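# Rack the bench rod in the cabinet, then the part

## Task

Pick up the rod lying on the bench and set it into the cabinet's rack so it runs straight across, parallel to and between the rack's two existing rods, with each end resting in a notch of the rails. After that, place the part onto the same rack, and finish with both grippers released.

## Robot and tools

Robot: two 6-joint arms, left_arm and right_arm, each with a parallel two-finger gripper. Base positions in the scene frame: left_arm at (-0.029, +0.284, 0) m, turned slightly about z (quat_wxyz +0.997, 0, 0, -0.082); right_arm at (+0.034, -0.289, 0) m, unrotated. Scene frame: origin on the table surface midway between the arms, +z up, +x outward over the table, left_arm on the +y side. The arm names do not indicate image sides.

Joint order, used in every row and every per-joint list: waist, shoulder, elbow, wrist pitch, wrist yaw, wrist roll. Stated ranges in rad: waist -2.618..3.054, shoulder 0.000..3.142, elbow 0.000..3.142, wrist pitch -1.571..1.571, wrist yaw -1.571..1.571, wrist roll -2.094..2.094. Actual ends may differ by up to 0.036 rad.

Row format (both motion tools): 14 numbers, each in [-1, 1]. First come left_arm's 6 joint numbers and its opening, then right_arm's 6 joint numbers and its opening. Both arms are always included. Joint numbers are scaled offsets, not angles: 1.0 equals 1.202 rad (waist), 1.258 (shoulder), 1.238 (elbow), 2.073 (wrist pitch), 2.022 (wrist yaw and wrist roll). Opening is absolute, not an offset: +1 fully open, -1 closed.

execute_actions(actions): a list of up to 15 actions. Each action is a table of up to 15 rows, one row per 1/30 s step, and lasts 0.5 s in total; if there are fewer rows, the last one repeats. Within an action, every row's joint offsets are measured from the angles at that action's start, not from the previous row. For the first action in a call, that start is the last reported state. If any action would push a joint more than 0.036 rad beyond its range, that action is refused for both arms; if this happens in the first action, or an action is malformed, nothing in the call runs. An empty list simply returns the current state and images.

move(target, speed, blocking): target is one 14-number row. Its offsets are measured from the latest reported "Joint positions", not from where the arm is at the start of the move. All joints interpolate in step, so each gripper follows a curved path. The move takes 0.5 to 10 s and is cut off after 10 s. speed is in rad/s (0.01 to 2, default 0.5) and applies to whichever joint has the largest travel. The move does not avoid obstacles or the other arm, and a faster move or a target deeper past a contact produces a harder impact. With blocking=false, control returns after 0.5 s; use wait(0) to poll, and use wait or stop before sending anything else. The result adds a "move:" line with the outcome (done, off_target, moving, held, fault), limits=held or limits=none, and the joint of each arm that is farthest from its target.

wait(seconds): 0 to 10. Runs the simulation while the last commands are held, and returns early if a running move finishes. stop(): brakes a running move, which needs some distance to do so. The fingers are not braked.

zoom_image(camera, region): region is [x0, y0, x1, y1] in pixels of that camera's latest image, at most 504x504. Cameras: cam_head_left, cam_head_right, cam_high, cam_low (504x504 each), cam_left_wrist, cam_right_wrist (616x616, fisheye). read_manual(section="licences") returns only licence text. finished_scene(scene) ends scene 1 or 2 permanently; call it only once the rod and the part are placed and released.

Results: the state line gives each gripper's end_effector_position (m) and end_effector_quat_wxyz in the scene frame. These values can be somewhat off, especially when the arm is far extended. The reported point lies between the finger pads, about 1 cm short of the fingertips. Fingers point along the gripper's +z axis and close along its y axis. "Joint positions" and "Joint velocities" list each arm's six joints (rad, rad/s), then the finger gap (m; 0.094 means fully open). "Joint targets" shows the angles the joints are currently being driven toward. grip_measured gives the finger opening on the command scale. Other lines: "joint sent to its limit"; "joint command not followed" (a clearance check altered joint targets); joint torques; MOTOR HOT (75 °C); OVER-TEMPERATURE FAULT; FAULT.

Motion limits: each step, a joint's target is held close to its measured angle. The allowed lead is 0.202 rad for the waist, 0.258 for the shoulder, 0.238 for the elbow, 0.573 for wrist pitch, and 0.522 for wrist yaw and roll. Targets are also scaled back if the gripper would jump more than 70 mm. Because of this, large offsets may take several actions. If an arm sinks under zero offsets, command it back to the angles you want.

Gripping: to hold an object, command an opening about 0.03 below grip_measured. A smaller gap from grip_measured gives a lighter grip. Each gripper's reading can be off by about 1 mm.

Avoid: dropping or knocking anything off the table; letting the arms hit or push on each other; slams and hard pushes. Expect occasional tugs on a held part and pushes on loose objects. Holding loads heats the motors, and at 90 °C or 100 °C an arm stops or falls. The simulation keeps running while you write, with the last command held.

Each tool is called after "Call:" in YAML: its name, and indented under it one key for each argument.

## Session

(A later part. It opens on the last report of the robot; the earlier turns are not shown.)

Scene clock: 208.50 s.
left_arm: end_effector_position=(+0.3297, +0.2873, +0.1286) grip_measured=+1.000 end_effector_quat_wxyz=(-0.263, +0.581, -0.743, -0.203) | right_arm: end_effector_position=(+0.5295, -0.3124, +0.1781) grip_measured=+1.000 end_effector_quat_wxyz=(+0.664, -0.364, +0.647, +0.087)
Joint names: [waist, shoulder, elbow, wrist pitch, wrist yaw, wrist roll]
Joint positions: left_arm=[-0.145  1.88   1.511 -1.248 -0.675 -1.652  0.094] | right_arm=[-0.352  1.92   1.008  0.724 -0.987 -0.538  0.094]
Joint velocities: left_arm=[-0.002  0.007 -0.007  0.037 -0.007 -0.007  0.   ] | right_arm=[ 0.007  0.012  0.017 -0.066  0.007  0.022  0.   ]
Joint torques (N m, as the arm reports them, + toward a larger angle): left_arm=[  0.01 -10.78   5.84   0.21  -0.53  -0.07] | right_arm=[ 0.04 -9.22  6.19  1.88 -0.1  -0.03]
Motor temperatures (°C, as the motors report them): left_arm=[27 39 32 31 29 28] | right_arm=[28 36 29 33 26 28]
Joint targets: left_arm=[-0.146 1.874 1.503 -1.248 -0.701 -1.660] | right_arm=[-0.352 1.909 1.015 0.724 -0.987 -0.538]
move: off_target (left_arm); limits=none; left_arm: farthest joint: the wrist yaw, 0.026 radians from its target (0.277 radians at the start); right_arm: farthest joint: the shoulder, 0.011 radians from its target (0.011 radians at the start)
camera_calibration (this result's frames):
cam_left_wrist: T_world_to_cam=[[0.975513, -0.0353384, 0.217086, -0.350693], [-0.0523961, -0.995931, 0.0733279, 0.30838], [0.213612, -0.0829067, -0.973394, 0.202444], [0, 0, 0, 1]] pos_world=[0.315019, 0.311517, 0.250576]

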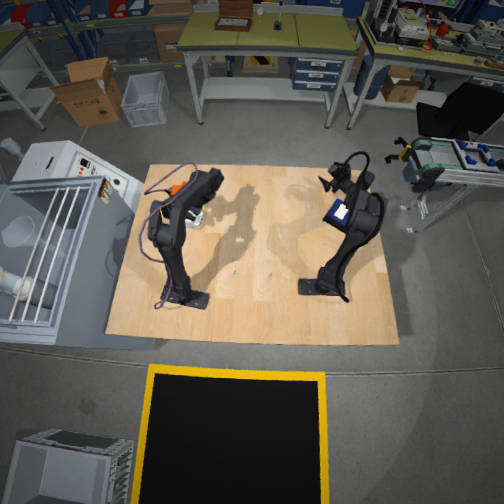

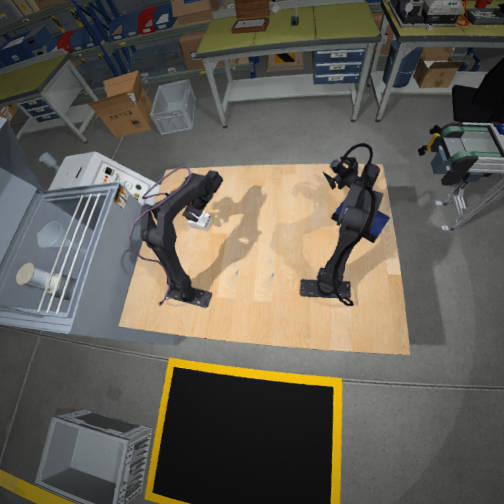

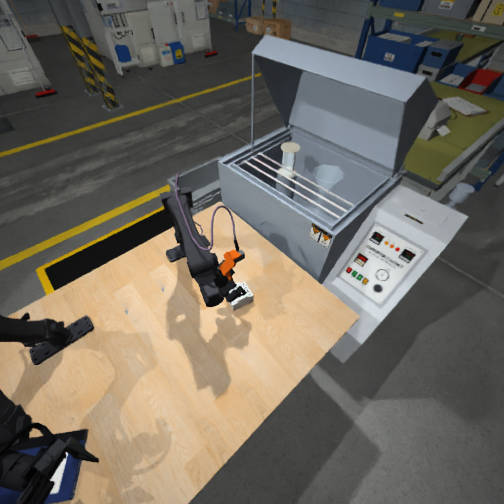

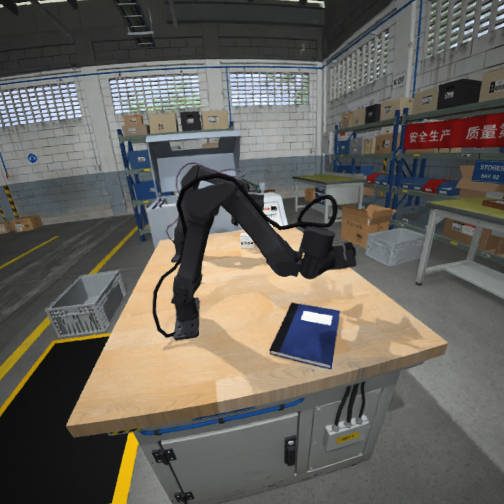

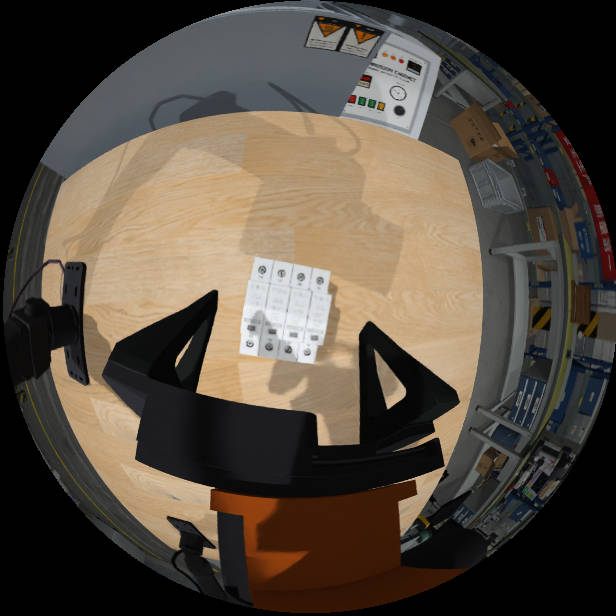

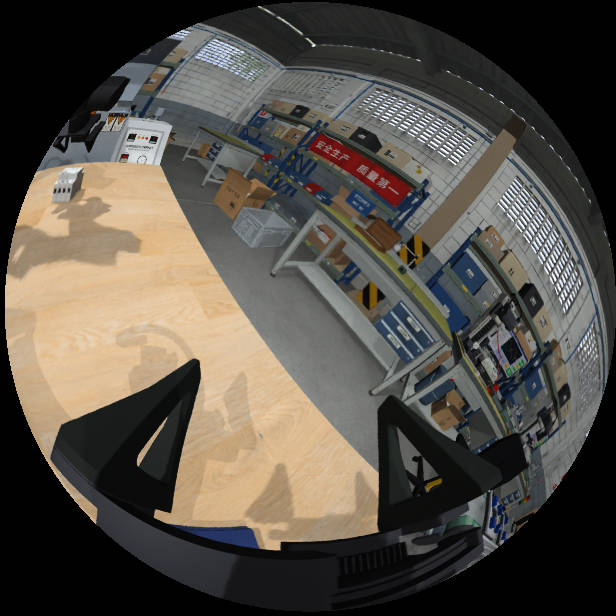

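Call:
move:
  target: [0.005,0.082,-0.183,0.161,-0.024,0,1,0,-0.009,0.006,0,0,0,1]
  speed: 0.25

Scene clock: 213.23 s.
left_arm: end_effector_position=(+0.3336, +0.2894, +0.0435) grip_measured=+1.000 end_effector_quat_wxyz=(-0.272, +0.578, -0.740, -0.209) | right_arm: end_effector_position=(+0.5295, -0.3124, +0.1781) grip_measured=+1.000 end_effector_quat_wxyz=(+0.664, -0.364, +0.647, +0.087)
Joint names: [waist, shoulder, elbow, wrist pitch, wrist yaw, wrist roll]
Joint positions: left_arm=[-0.145  1.986  1.294 -0.925 -0.698 -1.652  0.094] | right_arm=[-0.352  1.92   1.008  0.724 -0.987 -0.538  0.094]
Joint velocities: left_arm=[-0.012 -0.012 -0.032 -0.066  0.037 -0.007  0.   ] | right_arm=[ 0.007 -0.007 -0.017 -0.037  0.022 -0.007  0.   ]
Joint torques (N m, as the arm reports them, + toward a larger angle): left_arm=[  0.45 -11.     5.12   0.34  -0.56   0.  ] | right_arm=[ 0.03 -9.25  6.15  1.89 -0.1  -0.03]
Motor temperatures (°C, as the motors report them): left_arm=[27 38 32 31 29 28] | right_arm=[28 36 29 33 26 28]
Joint targets: left_arm=[-0.139 1.983 1.284 -0.915 -0.724 -1.651] | right_arm=[-0.352 1.909 1.015 0.724 -0.987 -0.538]
move: off_target (left_arm); limits=none; left_arm: farthest joint: the wrist yaw, 0.025 radians from its target (0.048 radians at the start); right_arm: farthest joint: the shoulder, 0.011 radians from its target (0.011 radians at the start)
camera_calibration (this result's frames):
cam_left_wrist: T_world_to_cam=[[0.973984, -0.0408923, 0.222899, -0.334069], [-0.0535866, -0.99725, 0.0512012, 0.318631], [0.220192, -0.0618135, -0.973496, 0.110641], [0, 0, 0, 1]] pos_world=[0.31809, 0.310933, 0.165858]

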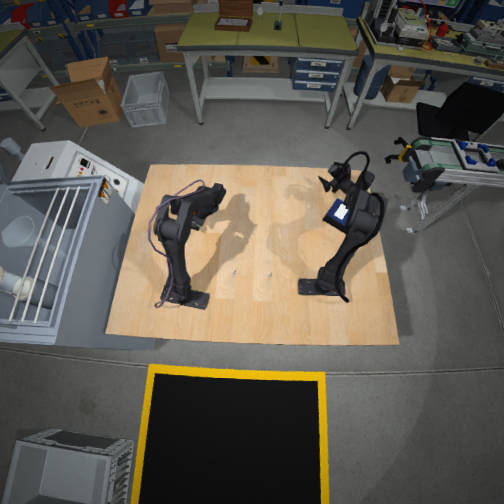

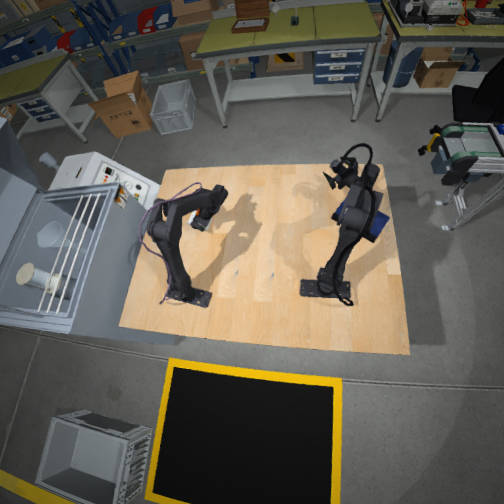

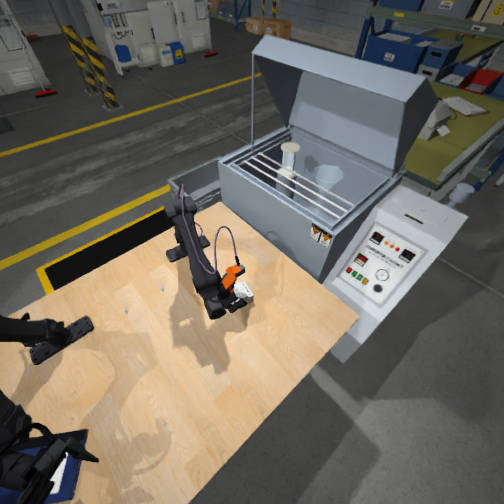

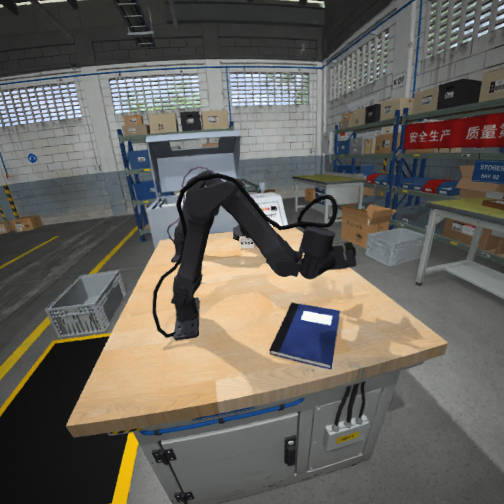

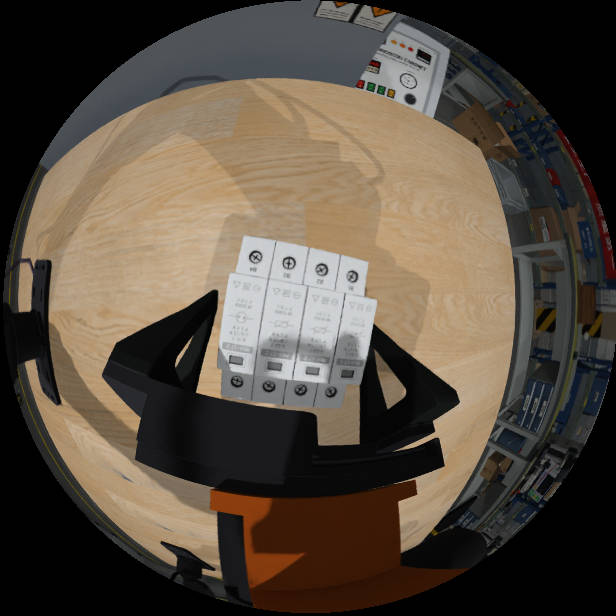

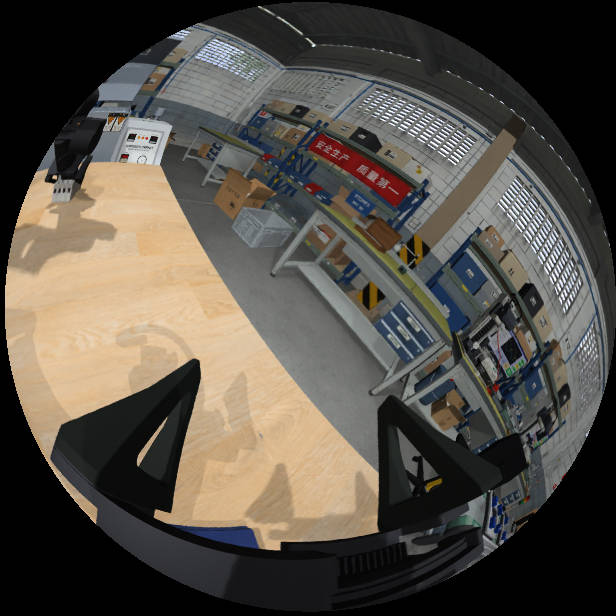

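Call:
execute_actions:
  actions:
    - [[0,-0.004,0,0,-0.01,0,0.7,0,-0.009,0.006,0,0,0,1],[0,-0.004,0,0,-0.01,0,0.65,0,-0.009,0.006,0,0,0,1],[0,-0.004,0,0,-0.01,0,0.6,0,-0.009,0.006,0,0,0,1],[0,-0.004,0,0,-0.01,0,0.57,0,-0.009,0.006,0,0,0,1],[0,-0.004,0,0,-0.01,0,0.54,0,-0.009,0.006,0,0,0,1],[0,-0.004,0,0,-0.01,0,0.51,0,-0.009,0.006,0,0,0,1],[0,-0.004,0,0,-0.01,0,0.48,0,-0.009,0.006,0,0,0,1]]

Scene clock: 217.50 s.
left_arm: end_effector_position=(+0.3337, +0.2894, +0.0436) grip_measured=+0.537 end_effector_quat_wxyz=(-0.272, +0.579, -0.740, -0.209) | right_arm: end_effector_position=(+0.5295, -0.3124, +0.1781) grip_measured=+1.000 end_effector_quat_wxyz=(+0.664, -0.364, +0.647, +0.087)
Joint names: [waist, shoulder, elbow, wrist pitch, wrist yaw, wrist roll]
Joint positions: left_arm=[-0.145  1.986  1.294 -0.925 -0.699 -1.652  0.072] | right_arm=[-0.352  1.92   1.008  0.724 -0.987 -0.538  0.094]
Joint velocities: left_arm=[-0.012  0.002 -0.007 -0.022  0.022 -0.022 -0.   ] | right_arm=[-0.002  0.007 -0.012  0.022 -0.022  0.007  0.   ]
Joint torques (N m, as the arm reports them, + toward a larger angle): left_arm=[  0.06 -11.2    5.98   0.2   -0.51   0.  ] | right_arm=[ 0.03 -9.23  6.16  1.87 -0.11 -0.02]
Motor temperatures (°C, as the motors report them): left_arm=[27 38 32 31 29 28] | right_arm=[28 36 29 33 26 28]
Joint targets: left_arm=[-0.145 1.981 1.294 -0.925 -0.719 -1.652] | right_arm=[-0.352 1.909 1.015 0.724 -0.987 -0.538]
camera_calibration (this result's frames):
cam_left_wrist: T_world_to_cam=[[0.973835, -0.0406668, 0.223589, -0.334213], [-0.0533499, -0.997274, 0.0509778, 0.318597], [0.220907, -0.0615724, -0.973349, 0.110346], [0, 0, 0, 1]] pos_world=[0.318089, 0.310931, 0.165891]

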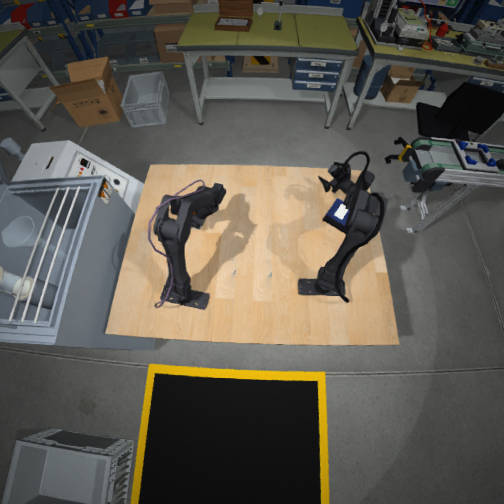

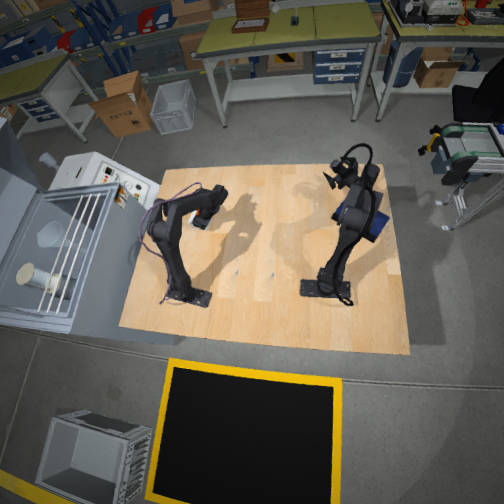

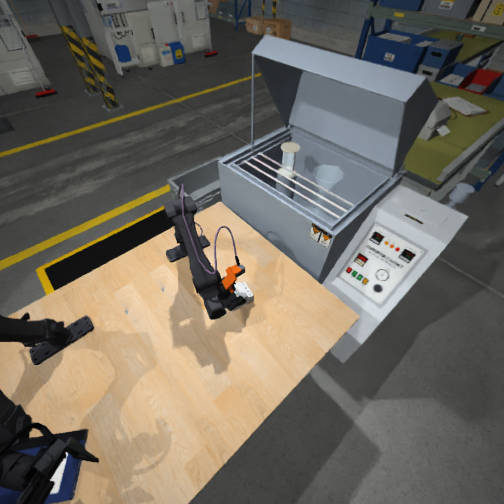

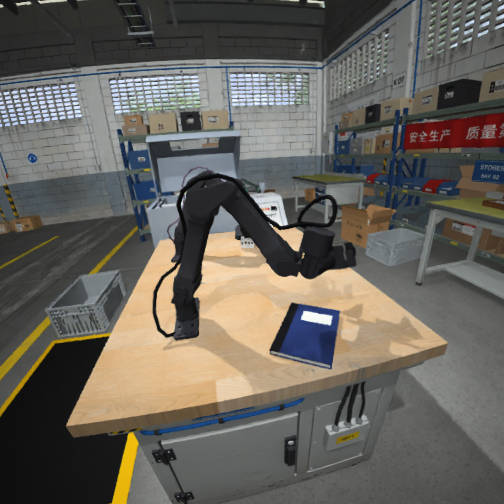

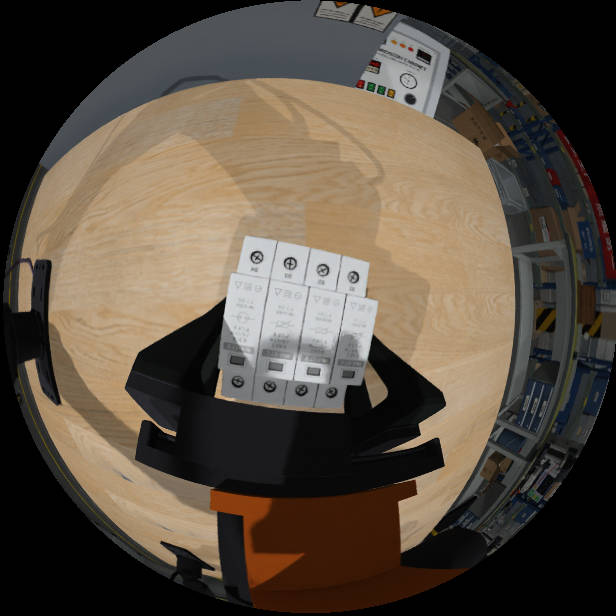

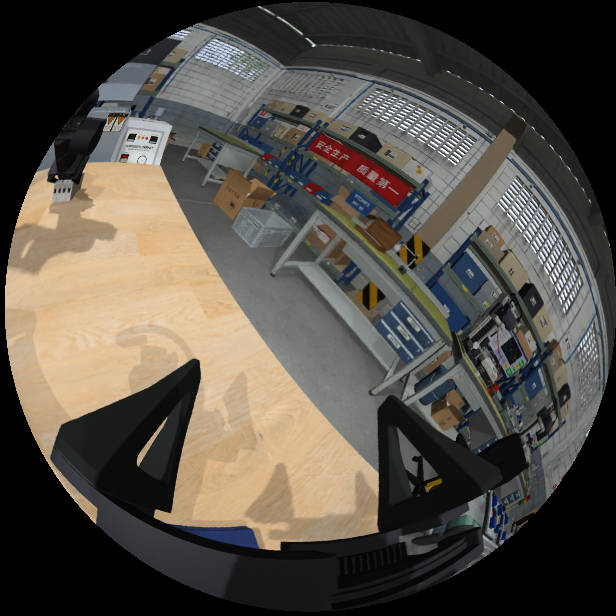

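Call:
move:
  target: [0.96,-0.645,0.167,-0.105,0.348,0.82,0.49,0,-0.009,0.006,0,0,0,1]
  speed: 0.8

Scene clock: 226.70 s.
left_arm: end_effector_position=(+0.1655, +0.5017, +0.2832) grip_measured=+0.538 end_effector_quat_wxyz=(+0.282, -0.389, +0.868, +0.126) | right_arm: end_effector_position=(+0.5295, -0.3124, +0.1781) grip_measured=+1.000 end_effector_quat_wxyz=(+0.664, -0.364, +0.647, +0.087)
Joint names: [waist, shoulder, elbow, wrist pitch, wrist yaw, wrist roll]
Joint positions: left_arm=[ 1.002  1.198  1.452 -1.196 -0.002 -0.003  0.072] | right_arm=[-0.352  1.92   1.008  0.724 -0.987 -0.538  0.094]
Joint velocities: left_arm=[-0.037  0.002  0.012 -0.037 -0.066 -0.022 -0.001] | right_arm=[ 0.007 -0.017 -0.002 -0.051 -0.022 -0.007  0.   ]
Joint torques (N m, as the arm reports them, + toward a larger angle): left_arm=[ 0.56 -5.85 11.12  2.15  0.04  0.07] | right_arm=[ 0.02 -9.2   6.16  1.89 -0.11 -0.03]
Motor temperatures (°C, as the motors report them): left_arm=[27 37 32 30 30 28] | right_arm=[28 36 29 33 26 28]
Joint targets: left_arm=[1.010 1.175 1.501 -1.143 0.005 0.006] | right_arm=[-0.352 1.909 1.015 0.724 -0.987 -0.538]
move: off_target (left_arm); limits=none; left_arm: farthest joint: the wrist pitch, 0.053 radians from its target (0.218 radians at the start); right_arm: farthest joint: the shoulder, 0.011 radians from its target (0.011 radians at the start)
camera_calibration (this result's frames):
cam_left_wrist: T_world_to_cam=[[0.854639, -0.47792, 0.20294, 0.0295529], [-0.506005, -0.854258, 0.119175, 0.492971], [0.116406, -0.20454, -0.971912, 0.482406], [0, 0, 0, 1]] pos_world=[0.168034, 0.53392, 0.404109]

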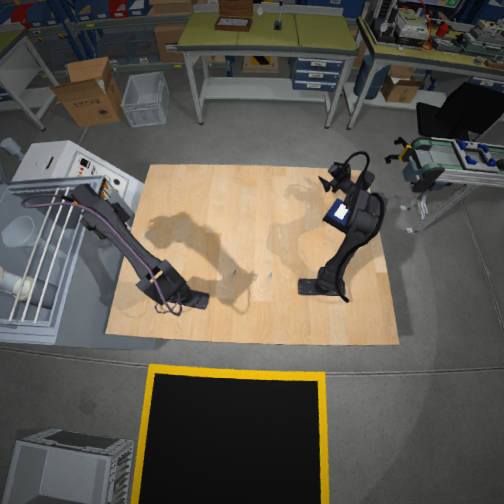

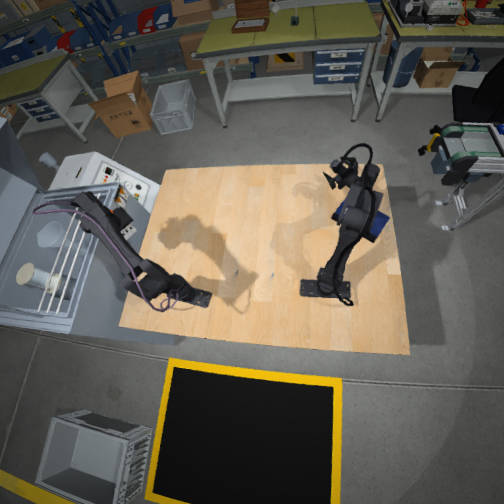

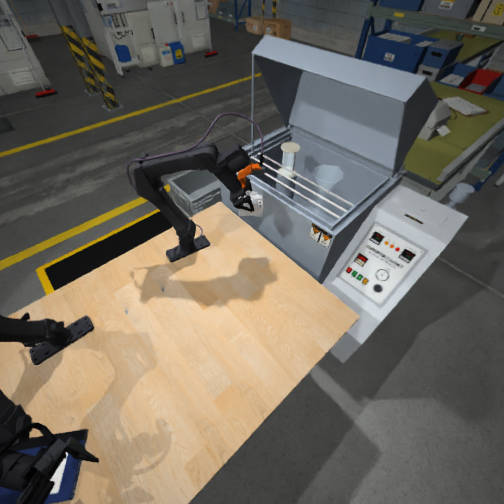

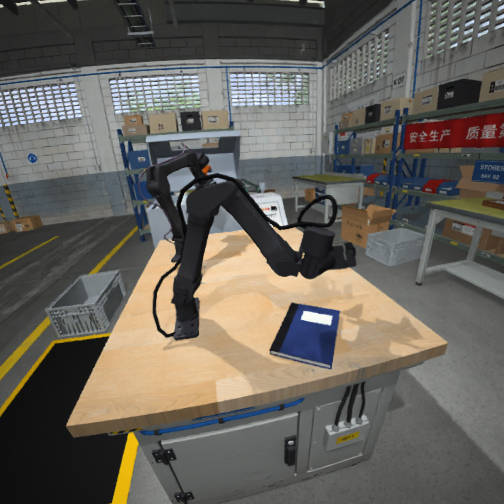

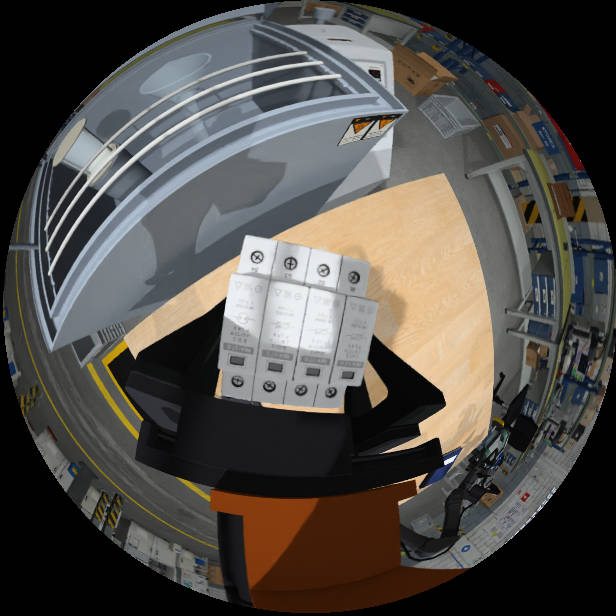

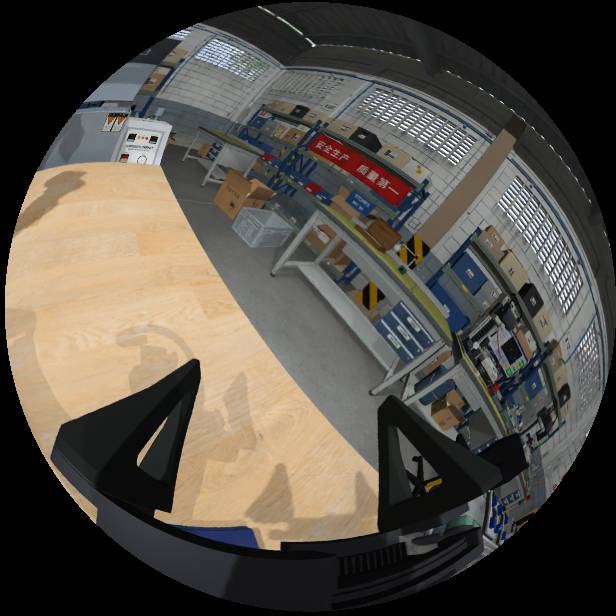

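Call:
move:
  target: [0.6,0.622,0.71,0.075,0,0,0.49,0,-0.009,0.006,0,0,0,1]
  speed: 0.45

Scene clock: 231.77 s.
left_arm: end_effector_position=(-0.0262, +0.7998, +0.2865) grip_measured=+0.537 end_effector_quat_wxyz=(-0.243, +0.663, -0.665, -0.243) | right_arm: end_effector_position=(+0.5295, -0.3124, +0.1781) grip_measured=+1.000 end_effector_quat_wxyz=(+0.664, -0.364, +0.647, +0.087)
Joint names: [waist, shoulder, elbow, wrist pitch, wrist yaw, wrist roll]
Joint positions: left_arm=[ 1.727  2.017  2.271 -1.124 -0.004 -0.003  0.072] | right_arm=[-0.352  1.92   1.008  0.724 -0.987 -0.538  0.094]
Joint velocities: left_arm=[-0.002 -0.002  0.012  0.007 -0.066  0.095 -0.   ] | right_arm=[-0.007 -0.022 -0.007 -0.095 -0.037  0.037  0.   ]
Joint torques (N m, as the arm reports them, + toward a larger angle): left_arm=[ -0.11 -15.83  12.3    2.61   0.    -0.01] | right_arm=[ 0.03 -9.22  6.16  1.88 -0.1  -0.02]
Motor temperatures (°C, as the motors report them): left_arm=[27 37 33 32 29 28] | right_arm=[28 36 29 33 26 28]
Joint targets: left_arm=[1.723 1.981 2.332 -1.041 -0.003 -0.004] | right_arm=[-0.352 1.909 1.015 0.724 -0.987 -0.538]
move: off_target (left_arm); limits=none; left_arm: farthest joint: the wrist pitch, 0.083 radians from its target (0.155 radians at the start); right_arm: farthest joint: the shoulder, 0.011 radians from its target (0.011 radians at the start)
camera_calibration (this result's frames):
cam_left_wrist: T_world_to_cam=[[0.956695, 0.194075, 0.216956, -0.203532], [0.187995, -0.980971, 0.0485264, 0.79006], [0.222246, -0.00563827, -0.974974, 0.413465], [0, 0, 0, 1]] pos_world=[-0.0456997, 0.816857, 0.408936]

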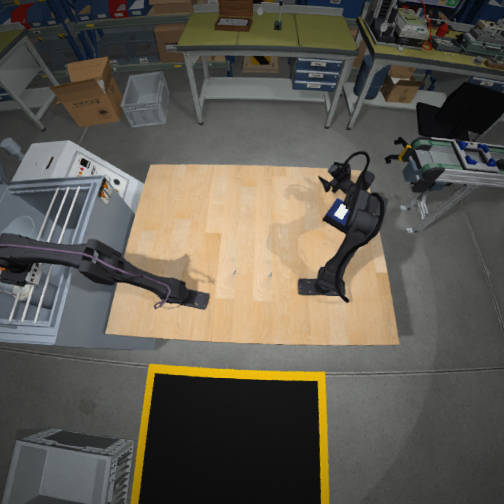

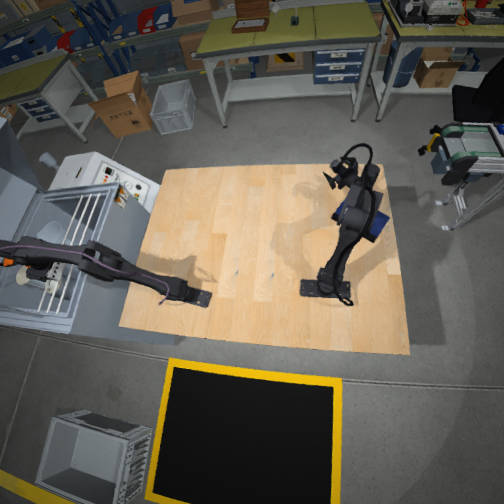

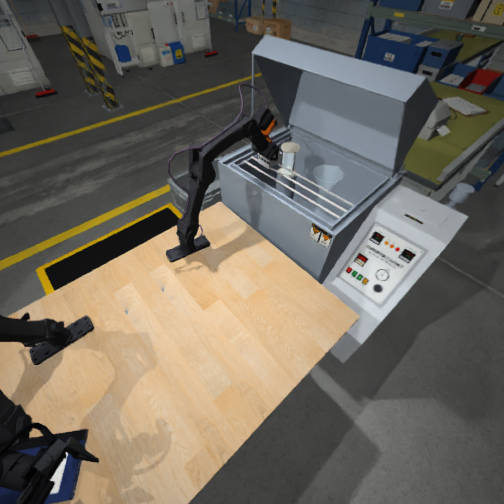

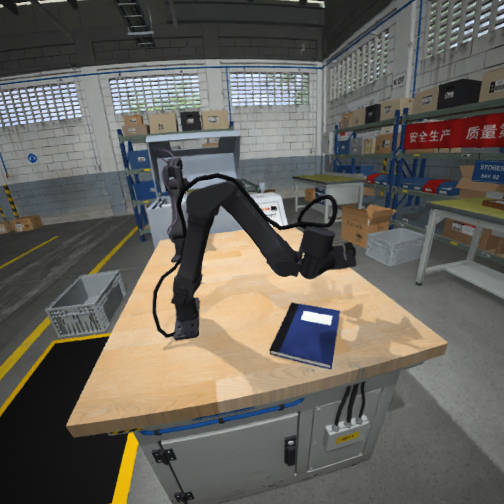

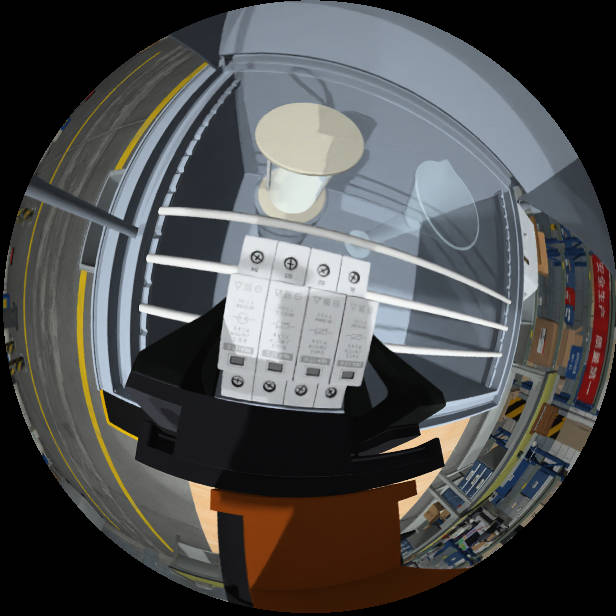

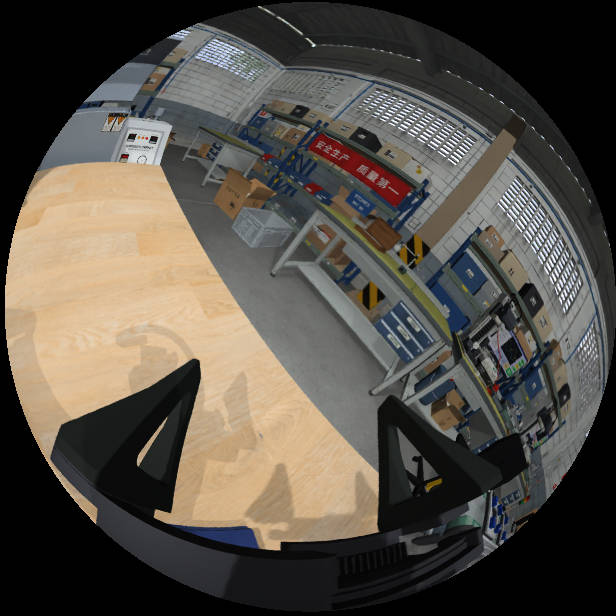

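Call:
move:
  target: [0,-0.08,-0.188,0.13,0,0,0.49,0,-0.009,0.006,0,0,0,1]
  speed: 0.25

Call:
zoom_image:
  camera: "cam_high"
  region: [235, 130, 315, 200]

Scene clock: 238.73 s.
left_arm: end_effector_position=(-0.0261, +0.8046, +0.2410) grip_measured=+0.537 end_effector_quat_wxyz=(-0.236, +0.665, -0.668, -0.236) | right_arm: end_effector_position=(+0.5295, -0.3124, +0.1781) grip_measured=+1.000 end_effector_quat_wxyz=(+0.664, -0.364, +0.647, +0.087)
Joint names: [waist, shoulder, elbow, wrist pitch, wrist yaw, wrist roll]
Joint positions: left_arm=[ 1.727  1.972  2.024 -0.943 -0.003 -0.003  0.072] | right_arm=[-0.352  1.92   1.008  0.724 -0.987 -0.538  0.094]
Joint velocities: left_arm=[ 0.007 -0.022  0.007  0.007 -0.051  0.037 -0.   ] | right_arm=[-0.007 -0.002  0.002  0.037 -0.007 -0.037  0.   ]
Joint torques (N m, as the arm reports them, + toward a larger angle): left_arm=[  0.04 -17.85   8.7    2.64  -0.02   0.  ] | right_arm=[ 0.04 -9.18  6.16  1.88 -0.1  -0.03]
Motor temperatures (°C, as the motors report them): left_arm=[27 39 34 34 29 28] | right_arm=[28 36 29 34 26 28]
Joint targets: left_arm=[1.727 1.917 2.038 -0.854 -0.004 -0.003] | right_arm=[-0.352 1.909 1.015 0.724 -0.987 -0.538]
move: off_target (left_arm); limits=none; left_arm: farthest joint: the wrist pitch, 0.088 radians from its target (0.269 radians at the start); right_arm: farthest joint: the shoulder, 0.011 radians from its target (0.011 radians at the start)
camera_calibration (this result's frames):
cam_left_wrist: T_world_to_cam=[[0.956717, 0.198353, 0.212954, -0.19716], [0.18775, -0.979782, 0.0691208, 0.79097], [0.222359, -0.026147, -0.974614, 0.385523], [0, 0, 0, 1]] pos_world=[-0.0456026, 0.824165, 0.363049]

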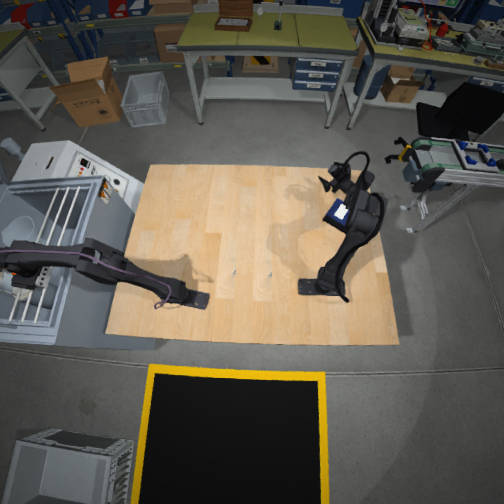

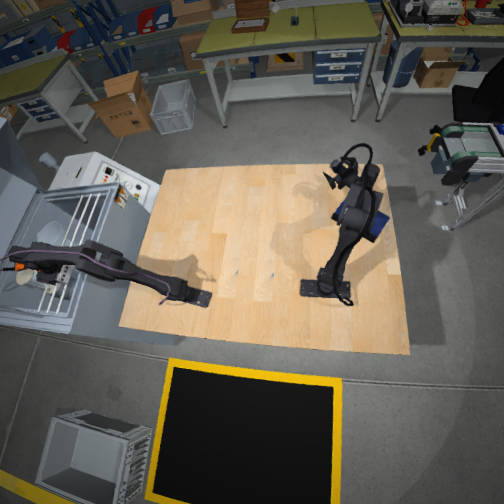

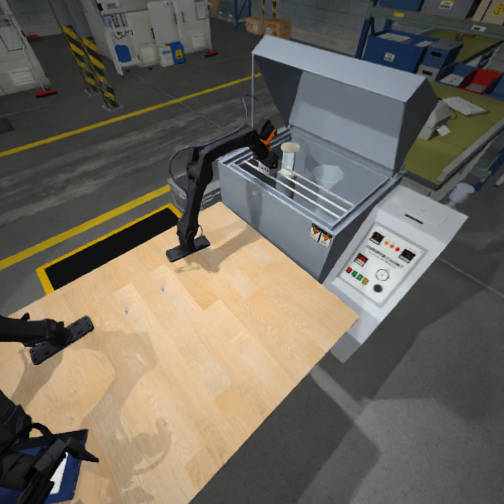

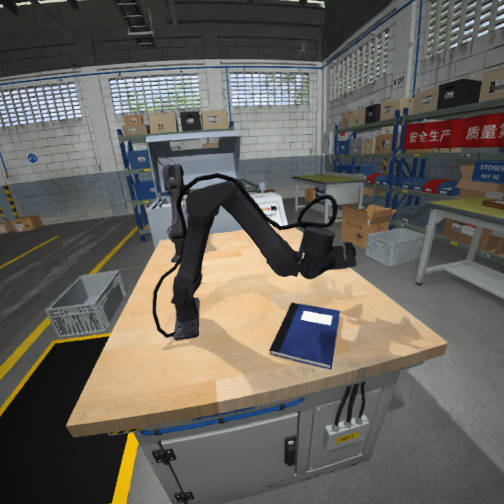

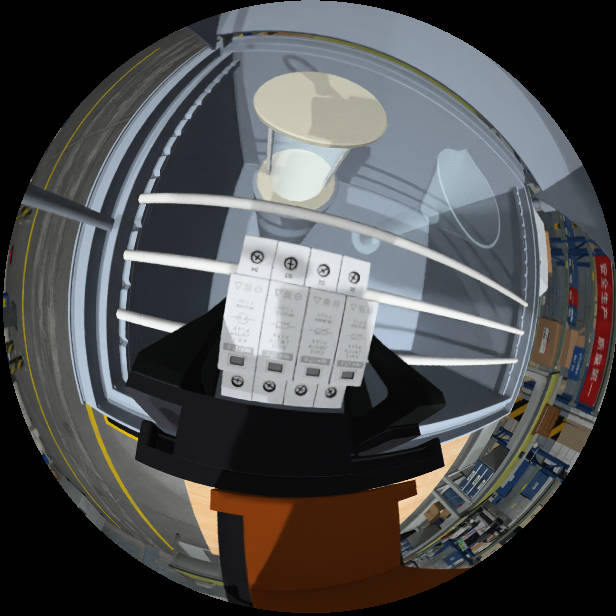

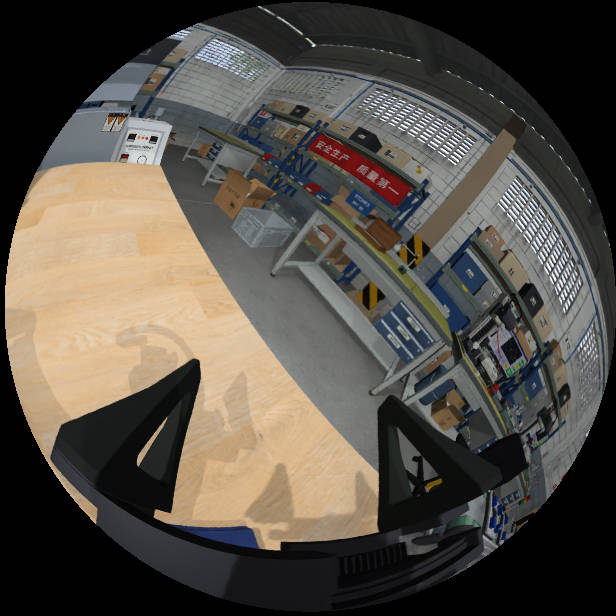

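Region (235, 130, 315, 200) of cam_high's 504x504 image, scaled by 6.300, with more detail than that image has; it fills the top 441 rows of this view, and the rest is white.

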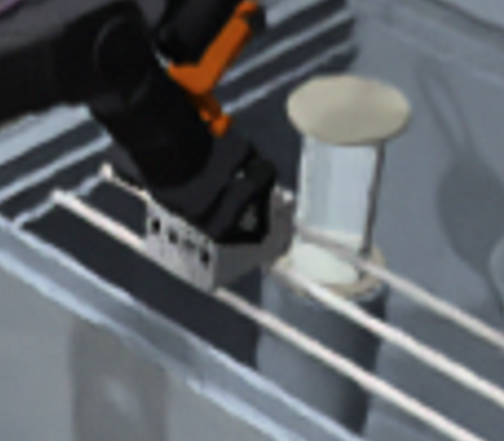

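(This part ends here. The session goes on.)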